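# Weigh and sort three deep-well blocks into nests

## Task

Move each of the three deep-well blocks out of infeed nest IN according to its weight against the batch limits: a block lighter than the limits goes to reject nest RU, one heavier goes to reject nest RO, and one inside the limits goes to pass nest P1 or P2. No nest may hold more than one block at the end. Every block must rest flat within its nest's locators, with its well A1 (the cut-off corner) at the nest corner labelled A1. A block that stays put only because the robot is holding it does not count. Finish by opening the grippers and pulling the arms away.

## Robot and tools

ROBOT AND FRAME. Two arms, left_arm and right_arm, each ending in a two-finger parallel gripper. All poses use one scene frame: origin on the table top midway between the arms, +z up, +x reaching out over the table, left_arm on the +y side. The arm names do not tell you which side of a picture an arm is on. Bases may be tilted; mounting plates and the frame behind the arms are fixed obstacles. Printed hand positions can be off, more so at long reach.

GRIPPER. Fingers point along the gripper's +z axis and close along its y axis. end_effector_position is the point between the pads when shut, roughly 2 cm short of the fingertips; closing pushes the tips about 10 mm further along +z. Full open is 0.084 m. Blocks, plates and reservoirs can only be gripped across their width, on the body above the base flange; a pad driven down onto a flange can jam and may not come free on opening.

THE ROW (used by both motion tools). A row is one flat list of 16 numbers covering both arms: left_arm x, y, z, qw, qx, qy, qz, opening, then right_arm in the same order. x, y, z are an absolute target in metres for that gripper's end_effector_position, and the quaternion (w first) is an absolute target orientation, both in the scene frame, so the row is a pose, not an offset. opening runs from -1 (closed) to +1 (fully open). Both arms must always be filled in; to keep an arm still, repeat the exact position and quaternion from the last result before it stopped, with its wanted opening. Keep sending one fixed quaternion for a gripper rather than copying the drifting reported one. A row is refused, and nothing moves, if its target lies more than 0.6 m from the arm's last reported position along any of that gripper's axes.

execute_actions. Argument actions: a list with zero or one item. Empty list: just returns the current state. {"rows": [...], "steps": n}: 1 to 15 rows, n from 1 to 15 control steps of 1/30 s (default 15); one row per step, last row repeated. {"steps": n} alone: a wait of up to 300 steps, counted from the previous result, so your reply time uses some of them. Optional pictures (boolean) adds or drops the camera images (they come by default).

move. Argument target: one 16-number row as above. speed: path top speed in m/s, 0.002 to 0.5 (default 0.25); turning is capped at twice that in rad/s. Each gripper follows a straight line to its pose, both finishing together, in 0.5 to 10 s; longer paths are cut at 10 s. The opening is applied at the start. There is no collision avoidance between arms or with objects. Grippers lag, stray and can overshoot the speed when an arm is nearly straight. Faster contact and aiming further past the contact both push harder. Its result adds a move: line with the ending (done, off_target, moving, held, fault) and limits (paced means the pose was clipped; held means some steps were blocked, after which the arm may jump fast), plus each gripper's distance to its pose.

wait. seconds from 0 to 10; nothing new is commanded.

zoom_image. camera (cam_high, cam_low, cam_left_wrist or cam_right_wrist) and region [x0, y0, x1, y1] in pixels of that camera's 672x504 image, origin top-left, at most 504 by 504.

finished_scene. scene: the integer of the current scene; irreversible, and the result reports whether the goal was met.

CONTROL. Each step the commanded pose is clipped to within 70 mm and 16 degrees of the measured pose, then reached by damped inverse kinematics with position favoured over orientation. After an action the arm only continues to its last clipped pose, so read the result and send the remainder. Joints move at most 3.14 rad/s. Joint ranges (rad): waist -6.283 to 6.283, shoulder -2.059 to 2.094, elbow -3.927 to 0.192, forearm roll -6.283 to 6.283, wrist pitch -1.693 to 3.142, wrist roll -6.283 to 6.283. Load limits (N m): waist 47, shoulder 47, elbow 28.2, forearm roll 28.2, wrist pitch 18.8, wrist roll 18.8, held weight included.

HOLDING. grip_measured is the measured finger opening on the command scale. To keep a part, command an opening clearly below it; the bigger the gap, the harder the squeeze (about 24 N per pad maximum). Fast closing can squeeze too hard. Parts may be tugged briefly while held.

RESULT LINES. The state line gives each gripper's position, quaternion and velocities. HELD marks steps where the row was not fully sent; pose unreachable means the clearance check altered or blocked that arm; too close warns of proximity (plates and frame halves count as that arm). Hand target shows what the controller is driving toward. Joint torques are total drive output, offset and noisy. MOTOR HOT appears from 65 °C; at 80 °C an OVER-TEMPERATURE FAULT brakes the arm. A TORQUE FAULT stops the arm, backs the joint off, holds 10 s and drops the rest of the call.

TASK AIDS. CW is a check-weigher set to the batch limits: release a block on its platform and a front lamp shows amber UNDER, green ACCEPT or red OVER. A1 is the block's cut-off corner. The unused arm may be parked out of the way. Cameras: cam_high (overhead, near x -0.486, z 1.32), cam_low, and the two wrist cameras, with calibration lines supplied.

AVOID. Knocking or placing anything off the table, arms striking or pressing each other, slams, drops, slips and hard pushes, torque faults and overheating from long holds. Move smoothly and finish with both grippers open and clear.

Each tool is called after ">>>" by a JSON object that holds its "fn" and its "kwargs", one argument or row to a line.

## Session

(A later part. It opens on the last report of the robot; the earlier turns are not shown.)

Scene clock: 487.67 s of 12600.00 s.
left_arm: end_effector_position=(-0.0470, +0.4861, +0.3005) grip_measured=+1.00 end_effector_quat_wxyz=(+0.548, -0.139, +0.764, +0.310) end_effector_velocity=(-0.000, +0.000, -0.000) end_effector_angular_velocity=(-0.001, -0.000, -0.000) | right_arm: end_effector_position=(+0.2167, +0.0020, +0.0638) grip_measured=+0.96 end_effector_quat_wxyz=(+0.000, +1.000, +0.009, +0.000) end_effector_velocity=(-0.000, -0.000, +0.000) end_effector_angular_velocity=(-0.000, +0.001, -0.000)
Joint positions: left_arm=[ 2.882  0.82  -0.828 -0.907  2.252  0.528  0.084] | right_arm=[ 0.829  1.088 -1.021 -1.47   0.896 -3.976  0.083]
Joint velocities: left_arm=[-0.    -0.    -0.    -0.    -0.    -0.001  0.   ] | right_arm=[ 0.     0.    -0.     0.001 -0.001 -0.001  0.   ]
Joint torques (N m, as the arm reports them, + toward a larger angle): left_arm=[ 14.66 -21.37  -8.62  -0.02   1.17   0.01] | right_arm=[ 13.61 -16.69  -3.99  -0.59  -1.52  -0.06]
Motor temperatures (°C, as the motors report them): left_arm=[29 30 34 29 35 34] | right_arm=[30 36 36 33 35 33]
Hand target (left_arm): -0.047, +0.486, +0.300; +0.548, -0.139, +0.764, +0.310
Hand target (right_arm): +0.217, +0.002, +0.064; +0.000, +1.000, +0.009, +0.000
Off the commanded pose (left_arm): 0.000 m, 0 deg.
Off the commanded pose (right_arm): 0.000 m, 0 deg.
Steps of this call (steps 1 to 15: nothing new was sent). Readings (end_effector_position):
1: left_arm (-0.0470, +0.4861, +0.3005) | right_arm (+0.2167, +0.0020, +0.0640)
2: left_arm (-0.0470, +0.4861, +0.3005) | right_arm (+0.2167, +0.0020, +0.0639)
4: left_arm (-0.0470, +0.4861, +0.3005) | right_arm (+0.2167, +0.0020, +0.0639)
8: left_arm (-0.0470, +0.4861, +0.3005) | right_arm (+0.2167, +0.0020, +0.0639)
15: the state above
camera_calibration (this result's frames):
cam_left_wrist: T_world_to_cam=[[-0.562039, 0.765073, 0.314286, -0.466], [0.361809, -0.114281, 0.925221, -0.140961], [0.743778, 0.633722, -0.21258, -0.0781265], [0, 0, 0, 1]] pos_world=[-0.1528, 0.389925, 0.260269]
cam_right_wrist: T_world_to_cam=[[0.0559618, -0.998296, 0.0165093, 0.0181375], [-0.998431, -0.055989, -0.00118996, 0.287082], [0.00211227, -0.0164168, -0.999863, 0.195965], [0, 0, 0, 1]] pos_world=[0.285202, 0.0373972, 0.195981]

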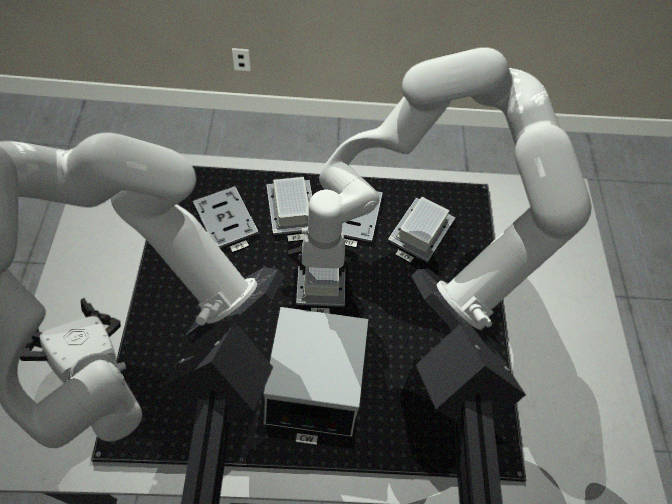

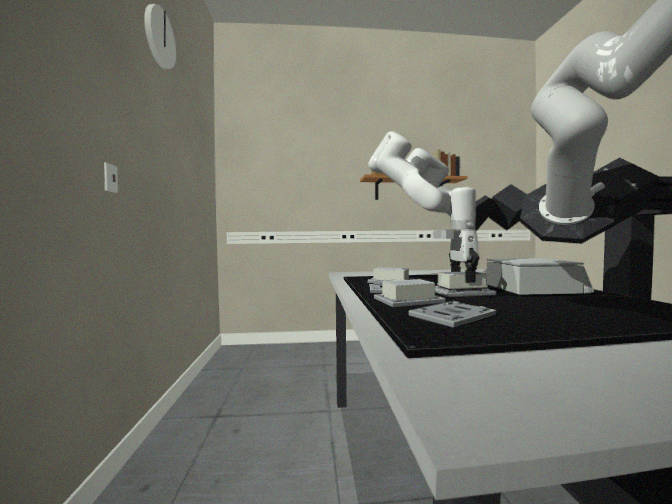

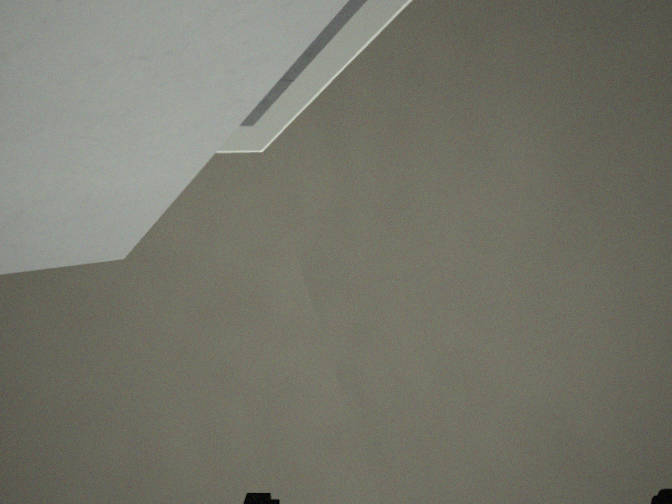

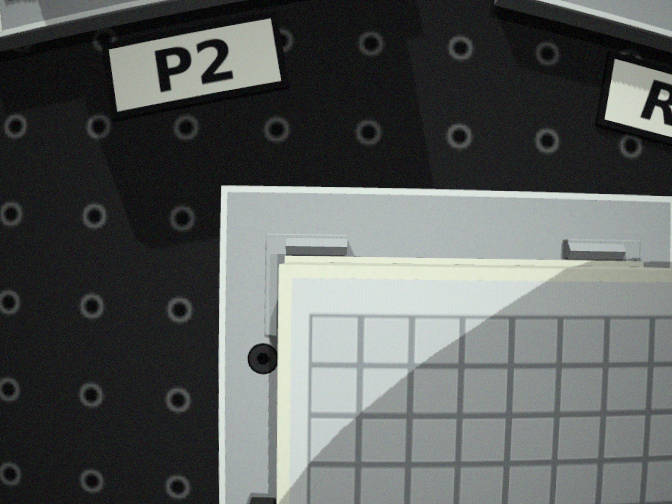

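>>> {"fn": "move", "kwargs": {
  "target": [-0.047,0.4861,0.3005,0.548,-0.139,0.764,0.310,1,0.2162,0.002,0.0635,0,1,0.009,0,-0.2],
  "speed": 0.002
}}

>>> {"fn": "move", "kwargs": {
  "target": [-0.047,0.4861,0.3005,0.548,-0.139,0.764,0.310,1,0.2162,0.002,0.054,0,1,0.009,0,-0.2],
  "speed": 0.007
}}

>>> {"fn": "move", "kwargs": {
  "target": [-0.047,0.4861,0.3005,0.548,-0.139,0.764,0.310,1,0.2162,0.002,0.054,0,1,0.009,0,1],
  "speed": 0.007
}}

>>> {"fn": "move", "kwargs": {
  "target": [-0.047,0.4861,0.3005,0.548,-0.139,0.764,0.310,1,0.2162,0.002,0.13,0,1,0.009,0,1],
  "speed": 0.05
}}

>>> {"fn": "move", "kwargs": {
  "target": [0.15,0.65,0.25,0,0.707,0.707,0,1,0.37,-0.26,0.17,0,0.966,-0.259,0,1],
  "speed": 0.15
}}

Scene clock: 503.07 s of 12600.00 s.
left_arm: end_effector_position=(-0.0470, +0.4861, +0.3005) grip_measured=+1.00 end_effector_quat_wxyz=(+0.548, -0.139, +0.764, +0.310) end_effector_velocity=(+0.000, -0.000, +0.000) end_effector_angular_velocity=(-0.000, -0.000, +0.000) | right_arm: end_effector_position=(+0.2162, +0.0020, +0.0635) grip_measured=+0.96 end_effector_quat_wxyz=(+0.000, +1.000, +0.009, +0.000) end_effector_velocity=(+0.000, -0.000, -0.000) end_effector_angular_velocity=(-0.000, -0.000, -0.001)
Joint positions: left_arm=[ 2.882  0.82  -0.828 -0.907  2.252  0.528  0.084] | right_arm=[ 0.829  1.089 -1.022 -1.471  0.895 -3.975  0.083]
Joint velocities: left_arm=[ 0.    -0.     0.     0.     0.    -0.001  0.   ] | right_arm=[-0.001  0.    -0.    -0.001  0.001  0.001 -0.   ]
Joint torques (N m, as the arm reports them, + toward a larger angle): left_arm=[ 14.68 -21.46  -8.59  -0.03   1.29   0.08] | right_arm=[ 13.27 -16.93  -4.48  -1.07  -1.12   0.08]
Motor temperatures (°C, as the motors report them): left_arm=[29 30 34 29 35 34] | right_arm=[30 36 35 33 35 33]
Hand target (left_arm): -0.047, +0.486, +0.300; +0.548, -0.139, +0.764, +0.310
Hand target (right_arm): +0.216, +0.002, +0.063; -0.000, +1.000, +0.009, +0.000
Off the commanded pose (left_arm): 0.000 m, 0 deg.
Off the commanded pose (right_arm): 0.000 m, 0 deg.
After step 90, 11.70 s passed at rest.
move: done
camera_calibration (this result's frames):
cam_left_wrist: T_world_to_cam=[[-0.562039, 0.765073, 0.314286, -0.466], [0.361809, -0.114281, 0.925221, -0.140961], [0.743778, 0.633722, -0.21258, -0.0781267], [0, 0, 0, 1]] pos_world=[-0.1528, 0.389925, 0.260269]
cam_right_wrist: T_world_to_cam=[[0.056053, -0.998293, 0.0164167, 0.0181678], [-0.998426, -0.0560729, -0.000759436, 0.286597], [0.00167867, -0.0163483, -0.999865, 0.195735], [0, 0, 0, 1]] pos_world=[0.284799, 0.0374071, 0.195628]

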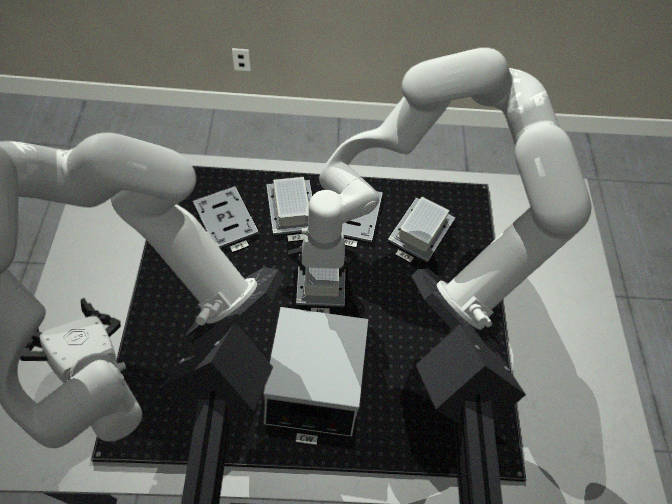

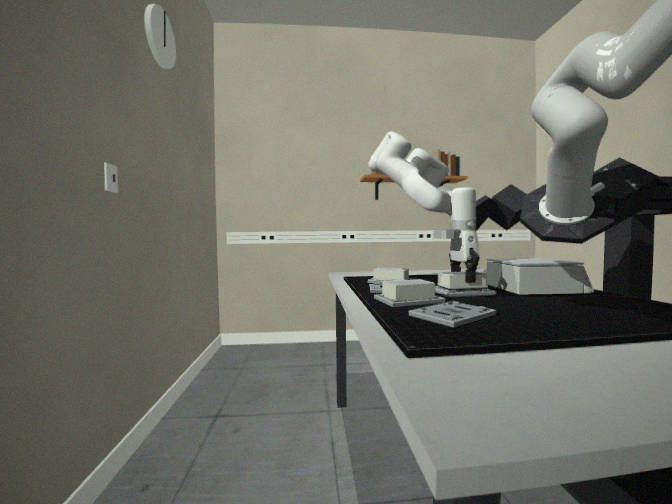

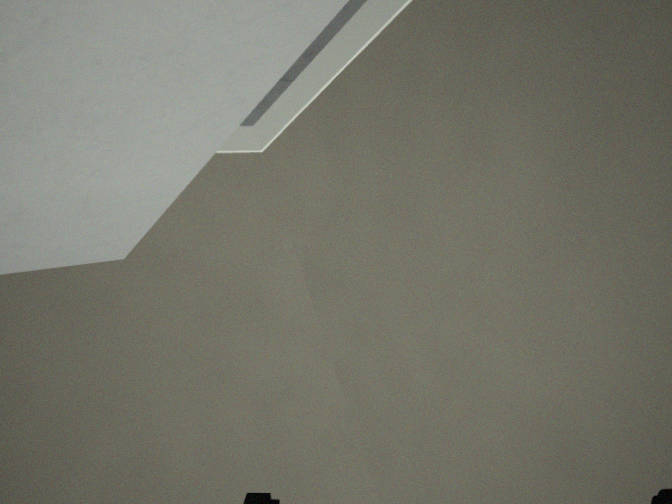

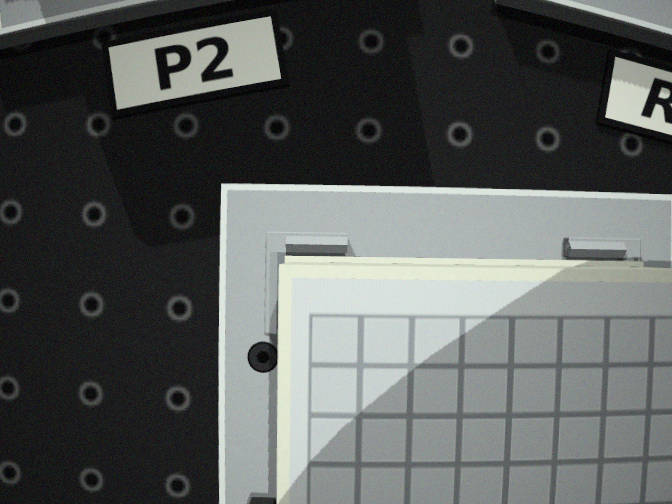

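Scene clock: 504.63 s of 12600.00 s.
left_arm: end_effector_position=(-0.0470, +0.4861, +0.3005) grip_measured=+1.00 end_effector_quat_wxyz=(+0.548, -0.139, +0.764, +0.310) end_effector_velocity=(+0.000, -0.000, -0.000) end_effector_angular_velocity=(-0.001, -0.000, -0.001) | right_arm: end_effector_position=(+0.2163, +0.0020, +0.0541) grip_measured=+0.96 end_effector_quat_wxyz=(+0.000, +1.000, +0.009, +0.000) end_effector_velocity=(+0.000, +0.000, -0.001) end_effector_angular_velocity=(+0.001, -0.002, +0.002)
Joint positions: left_arm=[ 2.882  0.82  -0.828 -0.907  2.252  0.528  0.084] | right_arm=[ 0.806  1.109 -1.036 -1.498  0.896 -3.967  0.083]
Joint velocities: left_arm=[-0.001 -0.     0.     0.    -0.001 -0.    -0.   ] | right_arm=[-0.003  0.003 -0.002 -0.006  0.001  0.001  0.   ]
Joint torques (N m, as the arm reports them, + toward a larger angle): left_arm=[ 14.87 -21.53  -8.75  -0.17   1.27   0.04] | right_arm=[ 14.09 -18.12  -3.97  -0.91  -1.22  -0.3 ]
Motor temperatures (°C, as the motors report them): left_arm=[29 30 34 29 35 34] | right_arm=[30 36 35 33 35 33]
Hand target (left_arm): -0.047, +0.486, +0.300; +0.548, -0.139, +0.764, +0.310
Hand target (right_arm): +0.216, +0.002, +0.054; +0.000, +1.000, +0.009, +0.000
Off the commanded pose (left_arm): 0.000 m, 0 deg.
Off the commanded pose (right_arm): 0.000 m, 0 deg.
move: done
camera_calibration (this result's frames):
cam_left_wrist: T_world_to_cam=[[-0.562039, 0.765073, 0.314286, -0.466], [0.361809, -0.114281, 0.925221, -0.140961], [0.743779, 0.633722, -0.21258, -0.0781264], [0, 0, 0, 1]] pos_world=[-0.1528, 0.389925, 0.260269]
cam_right_wrist: T_world_to_cam=[[0.0559526, -0.998298, 0.0164385, 0.0183442], [-0.998432, -0.0559739, -0.000840387, 0.28665], [0.00175908, -0.0163657, -0.999865, 0.186335], [0, 0, 0, 1]] pos_world=[0.284846, 0.0374074, 0.18625]

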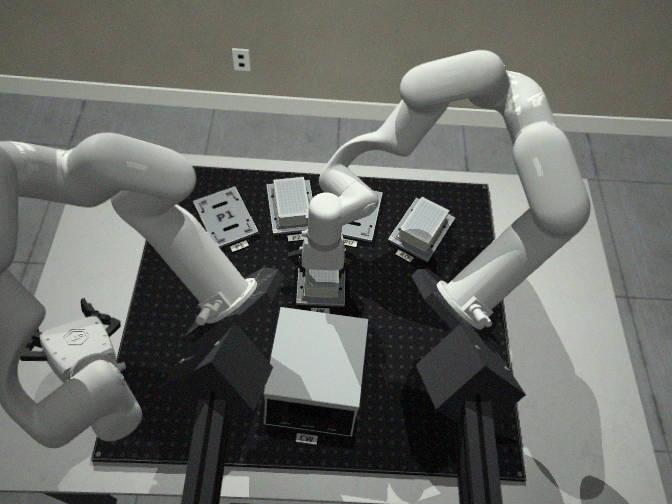

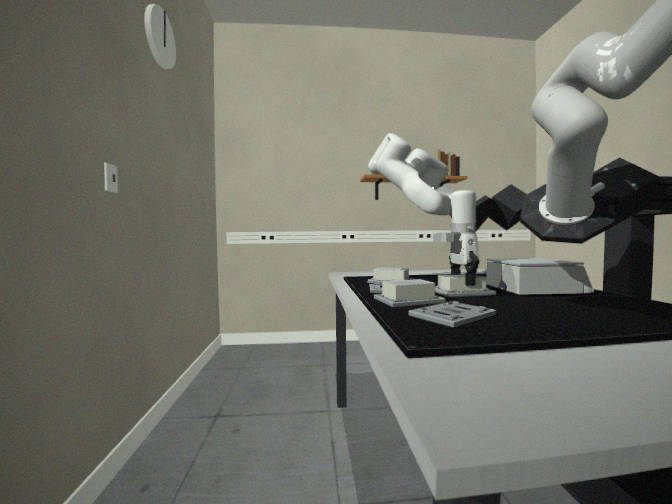

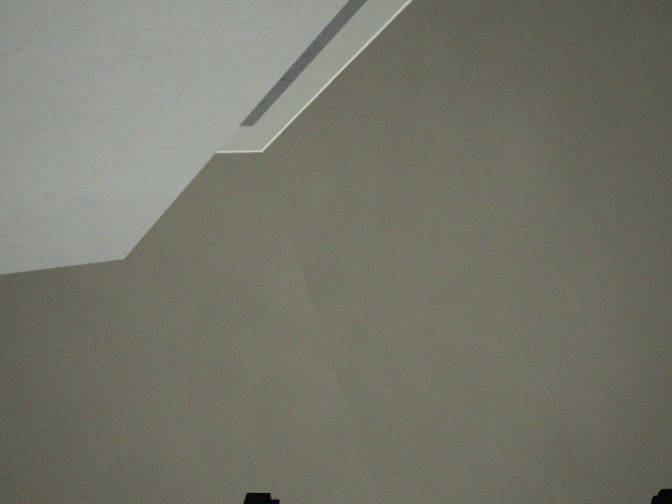

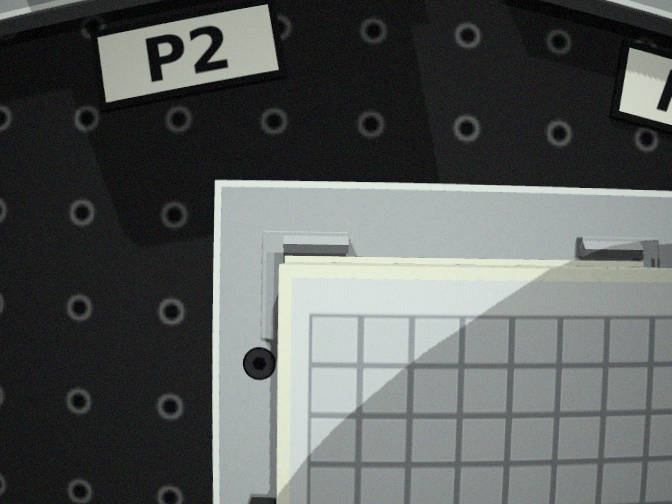

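Scene clock: 505.33 s of 12600.00 s.
left_arm: end_effector_position=(-0.0470, +0.4861, +0.3005) grip_measured=+1.00 end_effector_quat_wxyz=(+0.548, -0.139, +0.764, +0.310) end_effector_velocity=(-0.000, -0.000, +0.000) end_effector_angular_velocity=(+0.001, +0.002, +0.001) | right_arm: end_effector_position=(+0.2162, +0.0020, +0.0540) grip_measured=+1.00 end_effector_quat_wxyz=(-0.000, +1.000, +0.009, +0.000) end_effector_velocity=(-0.000, -0.000, -0.000) end_effector_angular_velocity=(-0.001, +0.000, -0.000)
Joint positions: left_arm=[ 2.882  0.82  -0.828 -0.907  2.252  0.528  0.084] | right_arm=[ 0.806  1.109 -1.036 -1.498  0.896 -3.967  0.084]
Joint velocities: left_arm=[ 0.002 -0.     0.001  0.    -0.001  0.001  0.   ] | right_arm=[ 0.001  0.    -0.     0.002  0.001 -0.001  0.   ]
Joint torques (N m, as the arm reports them, + toward a larger angle): left_arm=[ 14.36 -21.42  -8.49  -0.19   1.25   0.1 ] | right_arm=[ 13.06 -15.96  -4.28  -0.52  -1.29  -0.07]
Motor temperatures (°C, as the motors report them): left_arm=[29 30 34 29 35 34] | right_arm=[30 36 35 33 35 33]
Hand target (left_arm): -0.047, +0.486, +0.301; +0.548, -0.139, +0.764, +0.310
Hand target (right_arm): +0.216, +0.002, +0.054; -0.000, +1.000, +0.009, +0.000
Off the commanded pose (left_arm): 0.000 m, 0 deg.
Off the commanded pose (right_arm): 0.000 m, 0 deg.
move: done
camera_calibration (this result's frames):
cam_left_wrist: T_world_to_cam=[[-0.562039, 0.765073, 0.314286, -0.465999], [0.361809, -0.114281, 0.925221, -0.140961], [0.743779, 0.633722, -0.21258, -0.0781265], [0, 0, 0, 1]] pos_world=[-0.1528, 0.389925, 0.260269]
cam_right_wrist: T_world_to_cam=[[0.0560589, -0.998293, 0.0163719, 0.0183394], [-0.998426, -0.0560787, -0.000752822, 0.286575], [0.00166965, -0.0163039, -0.999866, 0.186246], [0, 0, 0, 1]] pos_world=[0.284785, 0.0374154, 0.186136]

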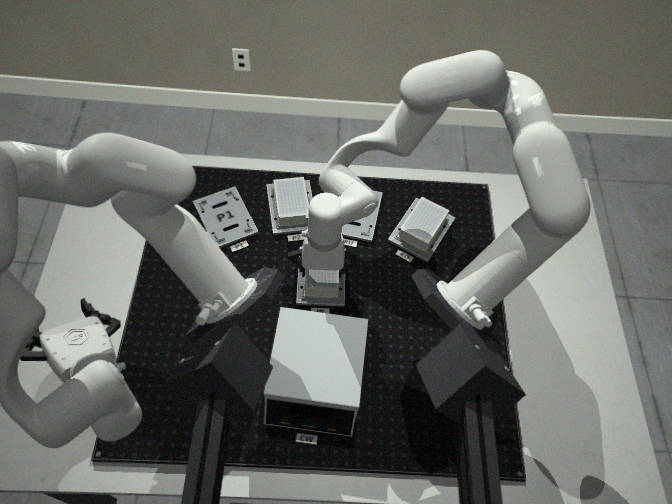

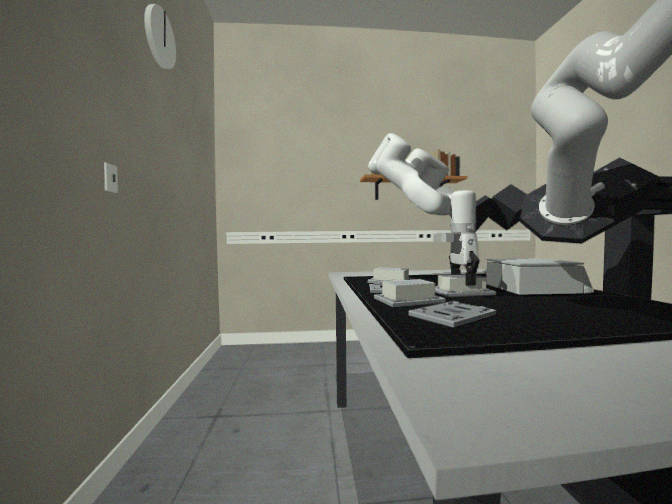

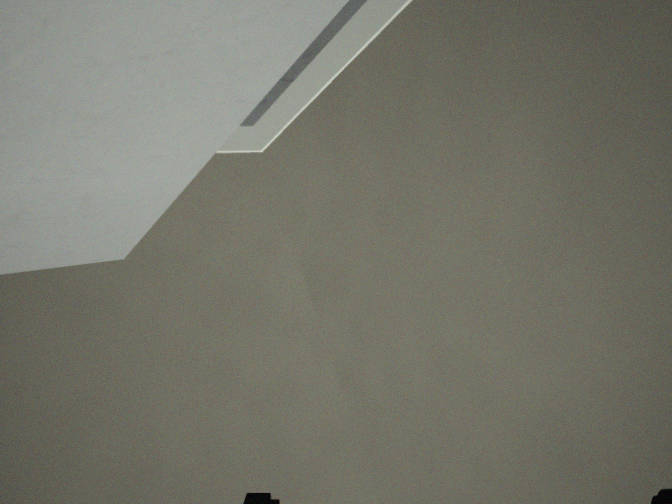

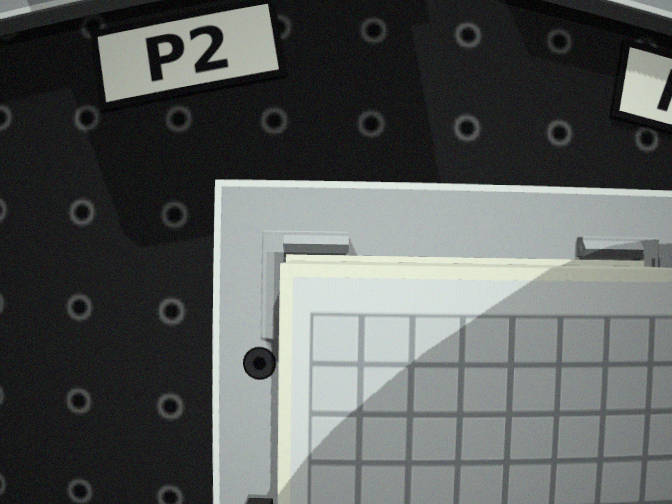

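Scene clock: 507.27 s of 12600.00 s.
left_arm: end_effector_position=(-0.0470, +0.4861, +0.3005) grip_measured=+1.00 end_effector_quat_wxyz=(+0.548, -0.139, +0.764, +0.310) end_effector_velocity=(-0.000, +0.000, +0.000) end_effector_angular_velocity=(+0.001, +0.000, +0.001) | right_arm: end_effector_position=(+0.2159, +0.0020, +0.1299) grip_measured=+1.00 end_effector_quat_wxyz=(+0.000, +1.000, +0.009, -0.000) end_effector_velocity=(+0.000, +0.000, +0.002) end_effector_angular_velocity=(-0.000, +0.001, -0.001)
Joint positions: left_arm=[ 2.882  0.82  -0.828 -0.907  2.252  0.528  0.084] | right_arm=[ 0.984  0.95  -0.943 -1.268  0.901 -4.051  0.084]
Joint velocities: left_arm=[ 0.001  0.     0.    -0.     0.001  0.001  0.   ] | right_arm=[ 0.004 -0.004  0.001  0.006  0.001 -0.002 -0.   ]
Joint torques (N m, as the arm reports them, + toward a larger angle): left_arm=[ 14.56 -21.59  -8.58  -0.18   1.11  -0.04] | right_arm=[ 12.6  -17.32  -6.49  -1.06  -1.07  -0.18]
Motor temperatures (°C, as the motors report them): left_arm=[29 30 34 29 35 34] | right_arm=[30 36 35 33 35 33]
Hand target (left_arm): -0.047, +0.486, +0.300; +0.548, -0.139, +0.764, +0.310
Hand target (right_arm): +0.216, +0.002, +0.130; -0.000, +1.000, +0.009, -0.000
Off the commanded pose (left_arm): 0.000 m, 0 deg.
Off the commanded pose (right_arm): 0.000 m, 0 deg.
move: done
camera_calibration (this result's frames):
cam_left_wrist: T_world_to_cam=[[-0.562039, 0.765073, 0.314286, -0.466], [0.361809, -0.114281, 0.925221, -0.140961], [0.743778, 0.633722, -0.21258, -0.0781265], [0, 0, 0, 1]] pos_world=[-0.1528, 0.389925, 0.260269]
cam_right_wrist: T_world_to_cam=[[0.0562178, -0.998284, 0.0164025, 0.0170278], [-0.998418, -0.0562283, -0.000178381, 0.286302], [0.00110036, -0.0163666, -0.999865, 0.262268], [0, 0, 0, 1]] pos_world=[0.284603, 0.0373892, 0.262005]

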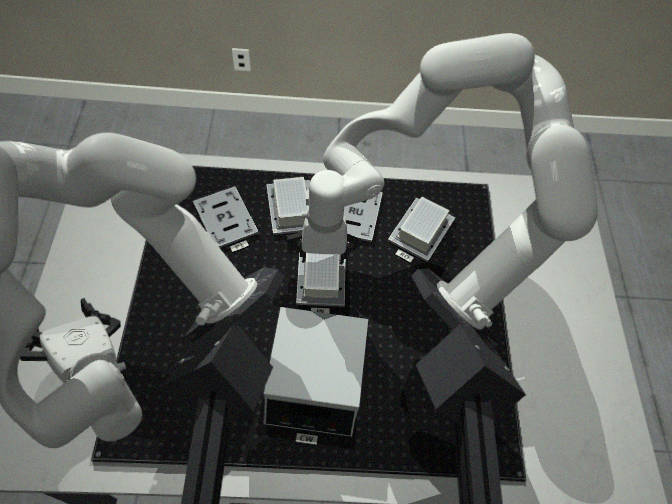

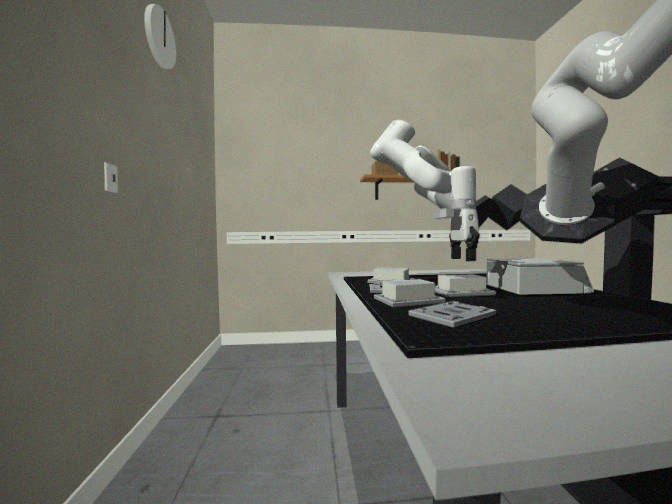

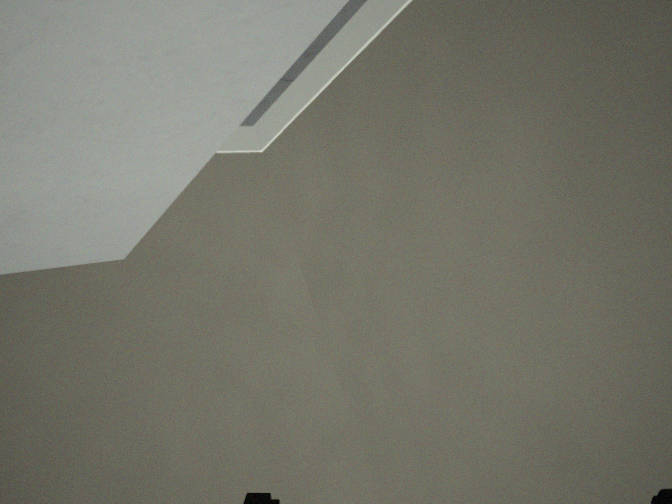

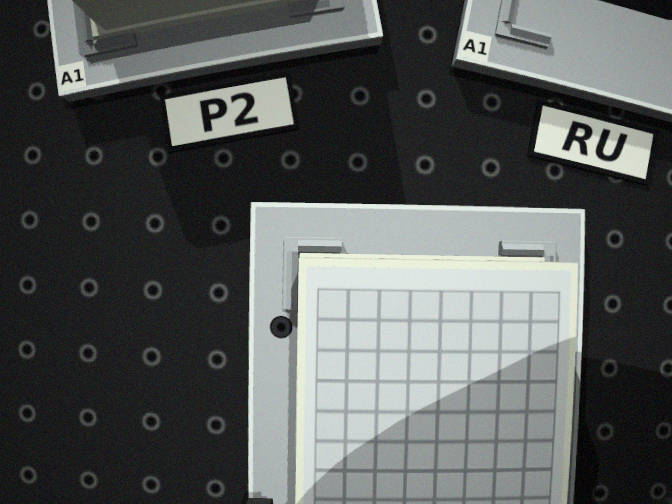

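Scene clock: 515.17 s of 12600.00 s.
left_arm: end_effector_position=(+0.1490, +0.6492, +0.2495) grip_measured=+1.00 end_effector_quat_wxyz=(+0.001, +0.708, +0.706, -0.002) end_effector_velocity=(+0.000, +0.000, -0.000) end_effector_angular_velocity=(+0.001, +0.013, -0.002) | right_arm: end_effector_position=(+0.3695, -0.2611, +0.1698) grip_measured=+1.00 end_effector_quat_wxyz=(+0.001, +0.966, -0.259, +0.000) end_effector_velocity=(+0.000, -0.001, +0.000) end_effector_angular_velocity=(+0.001, +0.001, -0.001)
Joint positions: left_arm=[ 1.8   -0.982 -0.403 -0.868  0.941  0.605  0.084] | right_arm=[ 0.493 -0.18  -0.328 -1.345  0.917 -4.167  0.084]
Joint velocities: left_arm=[-0.015 -0.005  0.002  0.018 -0.018 -0.02   0.   ] | right_arm=[-0.002 -0.003  0.001  0.001 -0.001 -0.003  0.   ]
Joint torques (N m, as the arm reports them, + toward a larger angle): left_arm=[  2.36 -14.69 -14.28  -0.49  -2.46   0.06] | right_arm=[ 6.83 -8.7  -5.66 -1.   -1.31 -0.17]
Motor temperatures (°C, as the motors report them): left_arm=[29 30 34 29 35 34] | right_arm=[30 35 35 33 35 33]
Hand target (left_arm): +0.149, +0.649, +0.249; +0.001, +0.708, +0.706, -0.003
Hand target (right_arm): +0.370, -0.261, +0.170; +0.001, +0.966, -0.259, +0.000
Off the commanded pose (left_arm): 0.001 m, 0 deg.
Off the commanded pose (right_arm): 0.001 m, 0 deg.
move: done
camera_calibration (this result's frames):
cam_left_wrist: T_world_to_cam=[[0.99995, 0.00777845, 0.00623307, -0.128876], [0.00780719, -0.999959, -0.00460104, 0.713664], [0.00619702, 0.00464947, -0.99997, 0.376631], [0, 0, 0, 1]] pos_world=[0.120964, 0.712886, 0.380707]
cam_right_wrist: T_world_to_cam=[[-0.466684, -0.884222, 0.0189049, -0.0323316], [-0.884392, 0.466743, -0.00138996, 0.519503], [-0.00759472, -0.017368, -0.99982, 0.300615], [0, 0, 0, 1]] pos_world=[0.446639, -0.265842, 0.301894]

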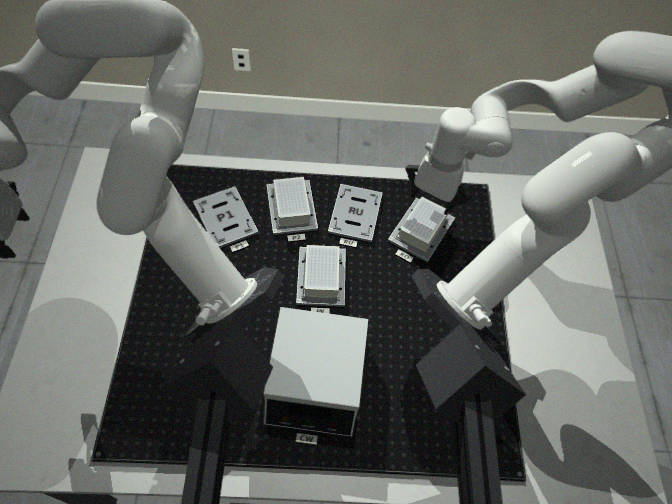

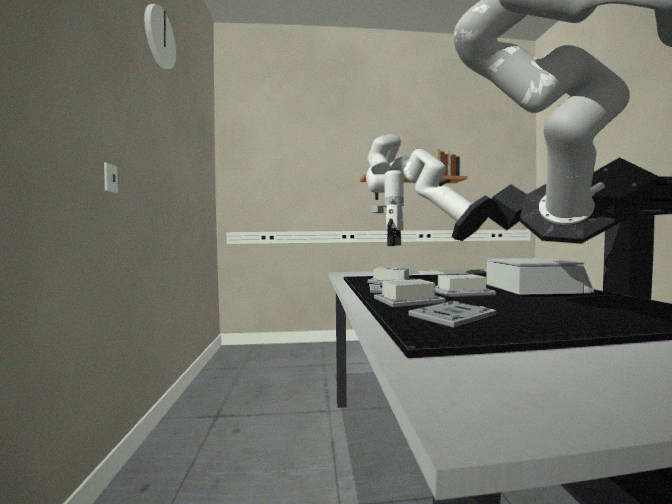

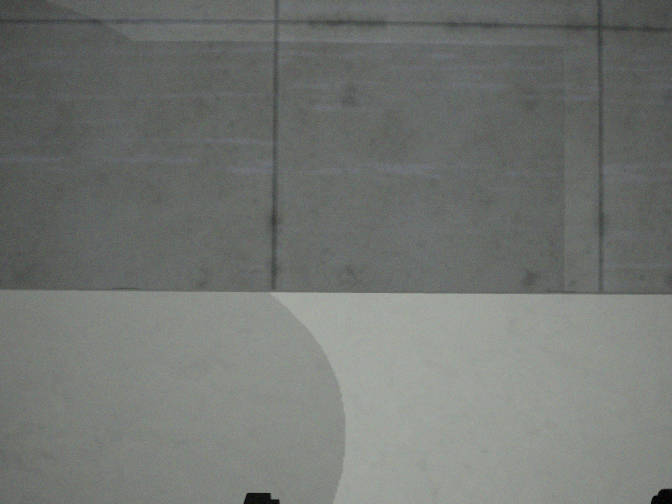

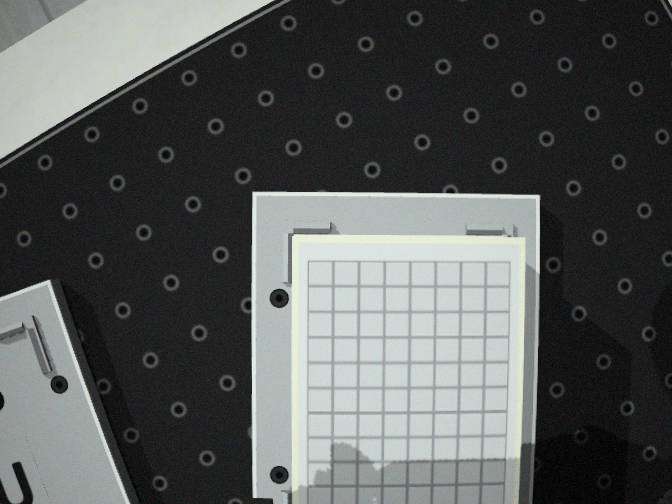

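>>> {"fn": "move", "kwargs": {
  "target": [0.45,0.55,0.2,0,0.866,0.5,0,1,0.37,-0.26,0.17,0,0.966,-0.259,0,1],
  "speed": 0.15
}}

>>> {"fn": "move", "kwargs": {
  "target": [0.45,0.3,0.17,0,0.966,0.259,0,1,0.37,-0.26,0.17,0,0.966,-0.259,0,1],
  "speed": 0.1
}}

Scene clock: 534.00 s of 12600.00 s.
left_arm: end_effector_position=(+0.4496, +0.5499, +0.2006) grip_measured=+1.00 end_effector_quat_wxyz=(-0.001, +0.867, +0.499, +0.000) end_effector_velocity=(+0.001, -0.000, -0.001) end_effector_angular_velocity=(+0.006, +0.011, -0.000) | right_arm: end_effector_position=(+0.3700, -0.2600, +0.1700) grip_measured=+1.00 end_effector_quat_wxyz=(-0.000, +0.966, -0.259, +0.000) end_effector_velocity=(+0.000, -0.001, -0.000) end_effector_angular_velocity=(-0.002, -0.000, -0.000)
Joint positions: left_arm=[ 0.544 -0.804 -0.56   0.541  0.557 -0.843  0.084] | right_arm=[ 0.494 -0.177 -0.33  -1.346  0.915 -4.166  0.084]
Joint velocities: left_arm=[-0.01   0.01  -0.01   0.026  0.015 -0.028 -0.   ] | right_arm=[-0.001 -0.     0.    -0.001  0.001  0.    -0.   ]
Joint torques (N m, as the arm reports them, + toward a larger angle): left_arm=[ -0.75 -25.4  -14.76  -0.65  -2.14   0.14] | right_arm=[ 7.13 -8.94 -6.05 -1.08 -1.37 -0.11]
Motor temperatures (°C, as the motors report them): left_arm=[29 30 35 29 35 34] | right_arm=[30 35 35 33 35 33]
Hand target (left_arm): +0.450, +0.550, +0.201; -0.002, +0.867, +0.499, +0.000
Hand target (right_arm): +0.370, -0.260, +0.170; -0.000, +0.966, -0.259, +0.000
Off the commanded pose (left_arm): 0.001 m, 0 deg.
Off the commanded pose (right_arm): 0.000 m, 0 deg.
After step 90, 13.13 s passed at rest.
move: done
camera_calibration (this result's frames):
cam_left_wrist: T_world_to_cam=[[0.86971, -0.493523, 0.0063498, -0.0941502], [-0.49344, -0.869708, -0.0111645, 0.766908], [0.0110324, 0.00657666, -0.999918, 0.323116], [0, 0, 0, 1]] pos_world=[0.456742, 0.618395, 0.33225]
cam_right_wrist: T_world_to_cam=[[-0.466882, -0.884168, 0.0164008, -0.0305875], [-0.884292, 0.466933, -0.000756969, 0.519285], [-0.00698881, -0.0148565, -0.999865, 0.301263], [0, 0, 0, 1]] pos_world=[0.447025, -0.26504, 0.302117]

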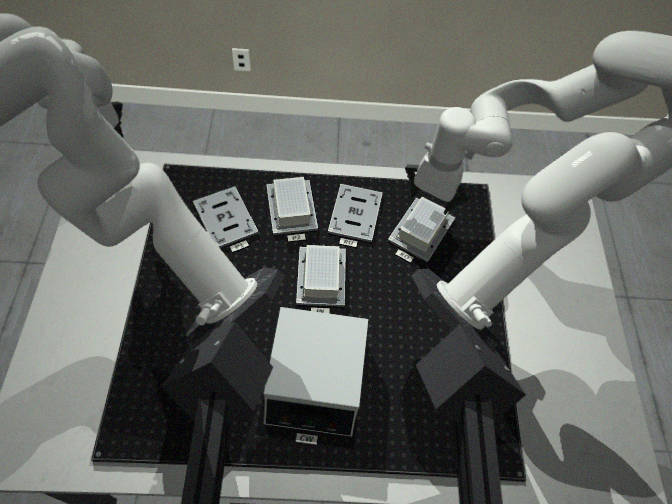

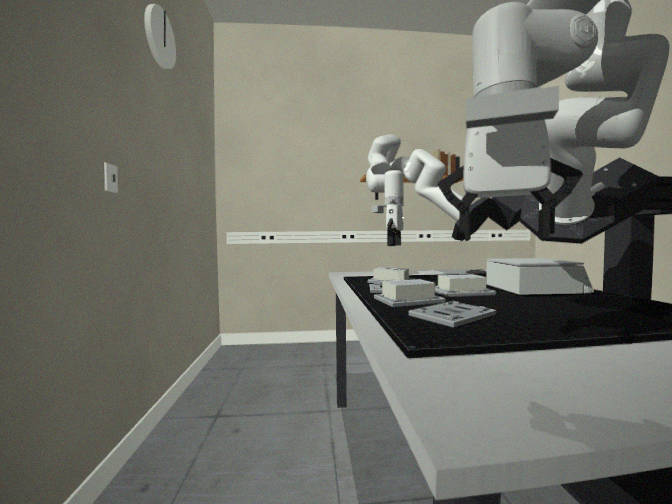

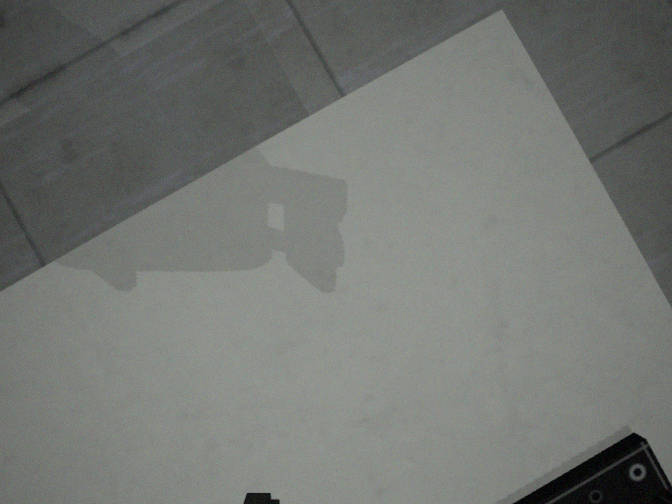

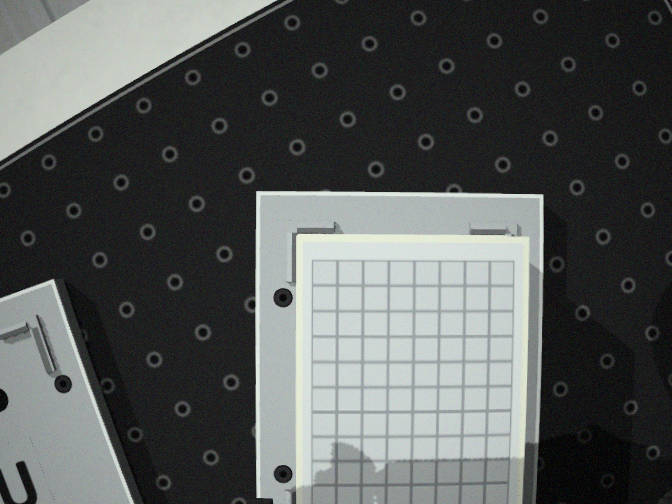

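Scene clock: 537.07 s of 12600.00 s.
left_arm: end_effector_position=(+0.4497, +0.3006, +0.1707) grip_measured=+1.00 end_effector_quat_wxyz=(-0.000, +0.966, +0.259, +0.001) end_effector_velocity=(-0.001, -0.001, -0.001) end_effector_angular_velocity=(+0.004, +0.004, -0.003) | right_arm: end_effector_position=(+0.3700, -0.2600, +0.1700) grip_measured=+1.00 end_effector_quat_wxyz=(-0.000, +0.966, -0.259, -0.000) end_effector_velocity=(-0.000, +0.000, -0.000) end_effector_angular_velocity=(+0.001, +0.001, -0.001)
Joint positions: left_arm=[-0.104 -0.505 -0.428  1.221  0.781 -1.488  0.084] | right_arm=[ 0.494 -0.177 -0.33  -1.346  0.915 -4.166  0.084]
Joint velocities: left_arm=[-0.004  0.01  -0.003  0.004  0.007 -0.008  0.   ] | right_arm=[-0.001  0.    -0.     0.001 -0.001  0.    -0.   ]
Joint torques (N m, as the arm reports them, + toward a larger angle): left_arm=[ -5.15 -18.24  -9.12  -0.65  -2.26  -0.03] | right_arm=[ 8.23 -8.88 -5.81 -0.71 -0.87 -0.03]
Motor temperatures (°C, as the motors report them): left_arm=[29 30 35 29 35 34] | right_arm=[30 35 35 33 35 33]
Hand target (left_arm): +0.450, +0.300, +0.171; -0.000, +0.966, +0.259, +0.001
Hand target (right_arm): +0.370, -0.260, +0.170; -0.000, +0.966, -0.259, -0.000
Off the commanded pose (left_arm): 0.001 m, 0 deg.
Off the commanded pose (right_arm): 0.000 m, 0 deg.
move: done
camera_calibration (this result's frames):
cam_left_wrist: T_world_to_cam=[[0.508723, -0.860894, 0.00795466, 0.0554323], [-0.860814, -0.508784, -0.0117136, 0.606623], [0.0141313, -0.000888522, -0.9999, 0.29571], [0, 0, 0, 1]] pos_world=[0.489812, 0.356624, 0.302345]
cam_right_wrist: T_world_to_cam=[[-0.466879, -0.884169, 0.0164062, -0.0305913], [-0.884294, 0.46693, -0.000747343, 0.519282], [-0.00699977, -0.0148568, -0.999865, 0.301268], [0, 0, 0, 1]] pos_world=[0.447024, -0.265041, 0.302118]

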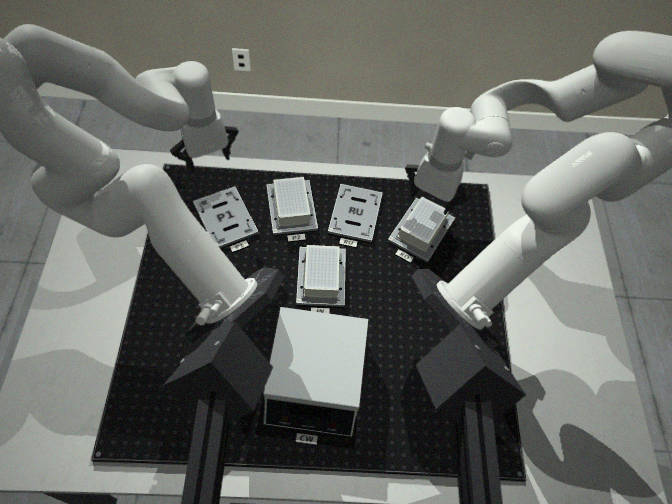

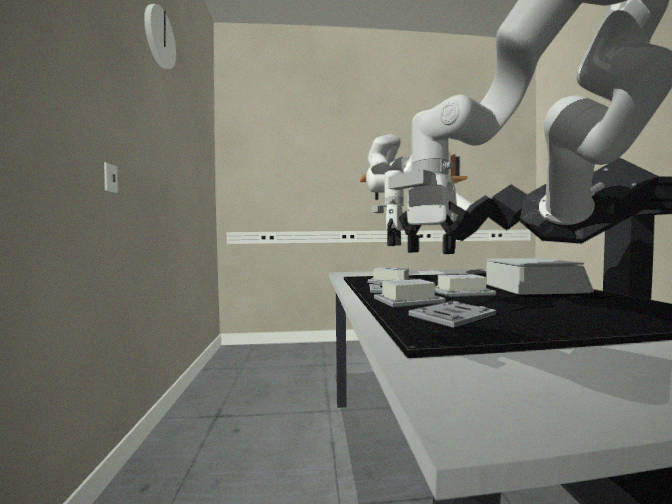

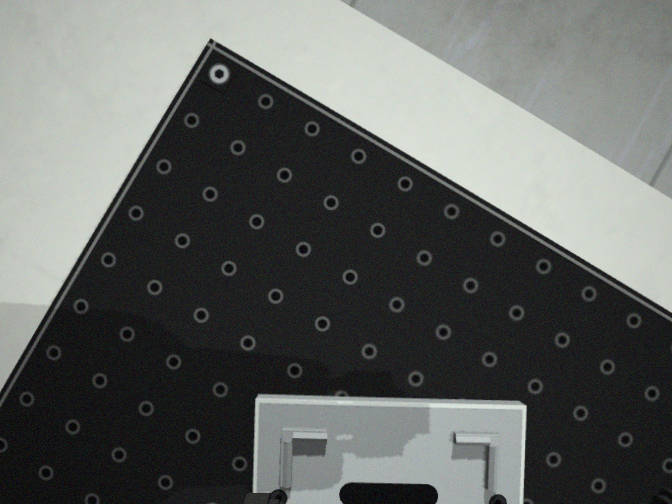

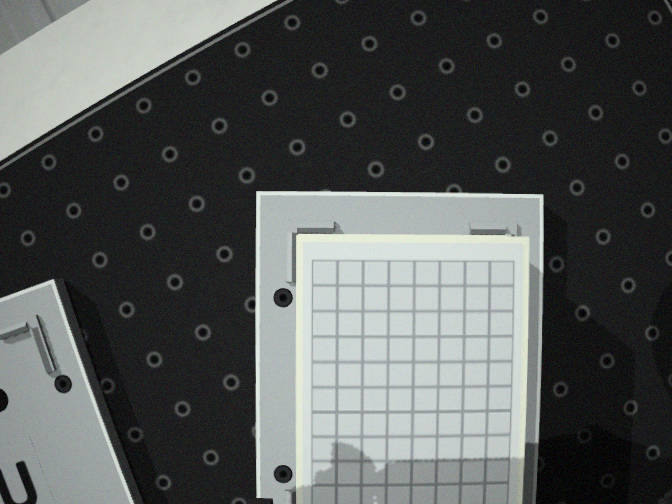

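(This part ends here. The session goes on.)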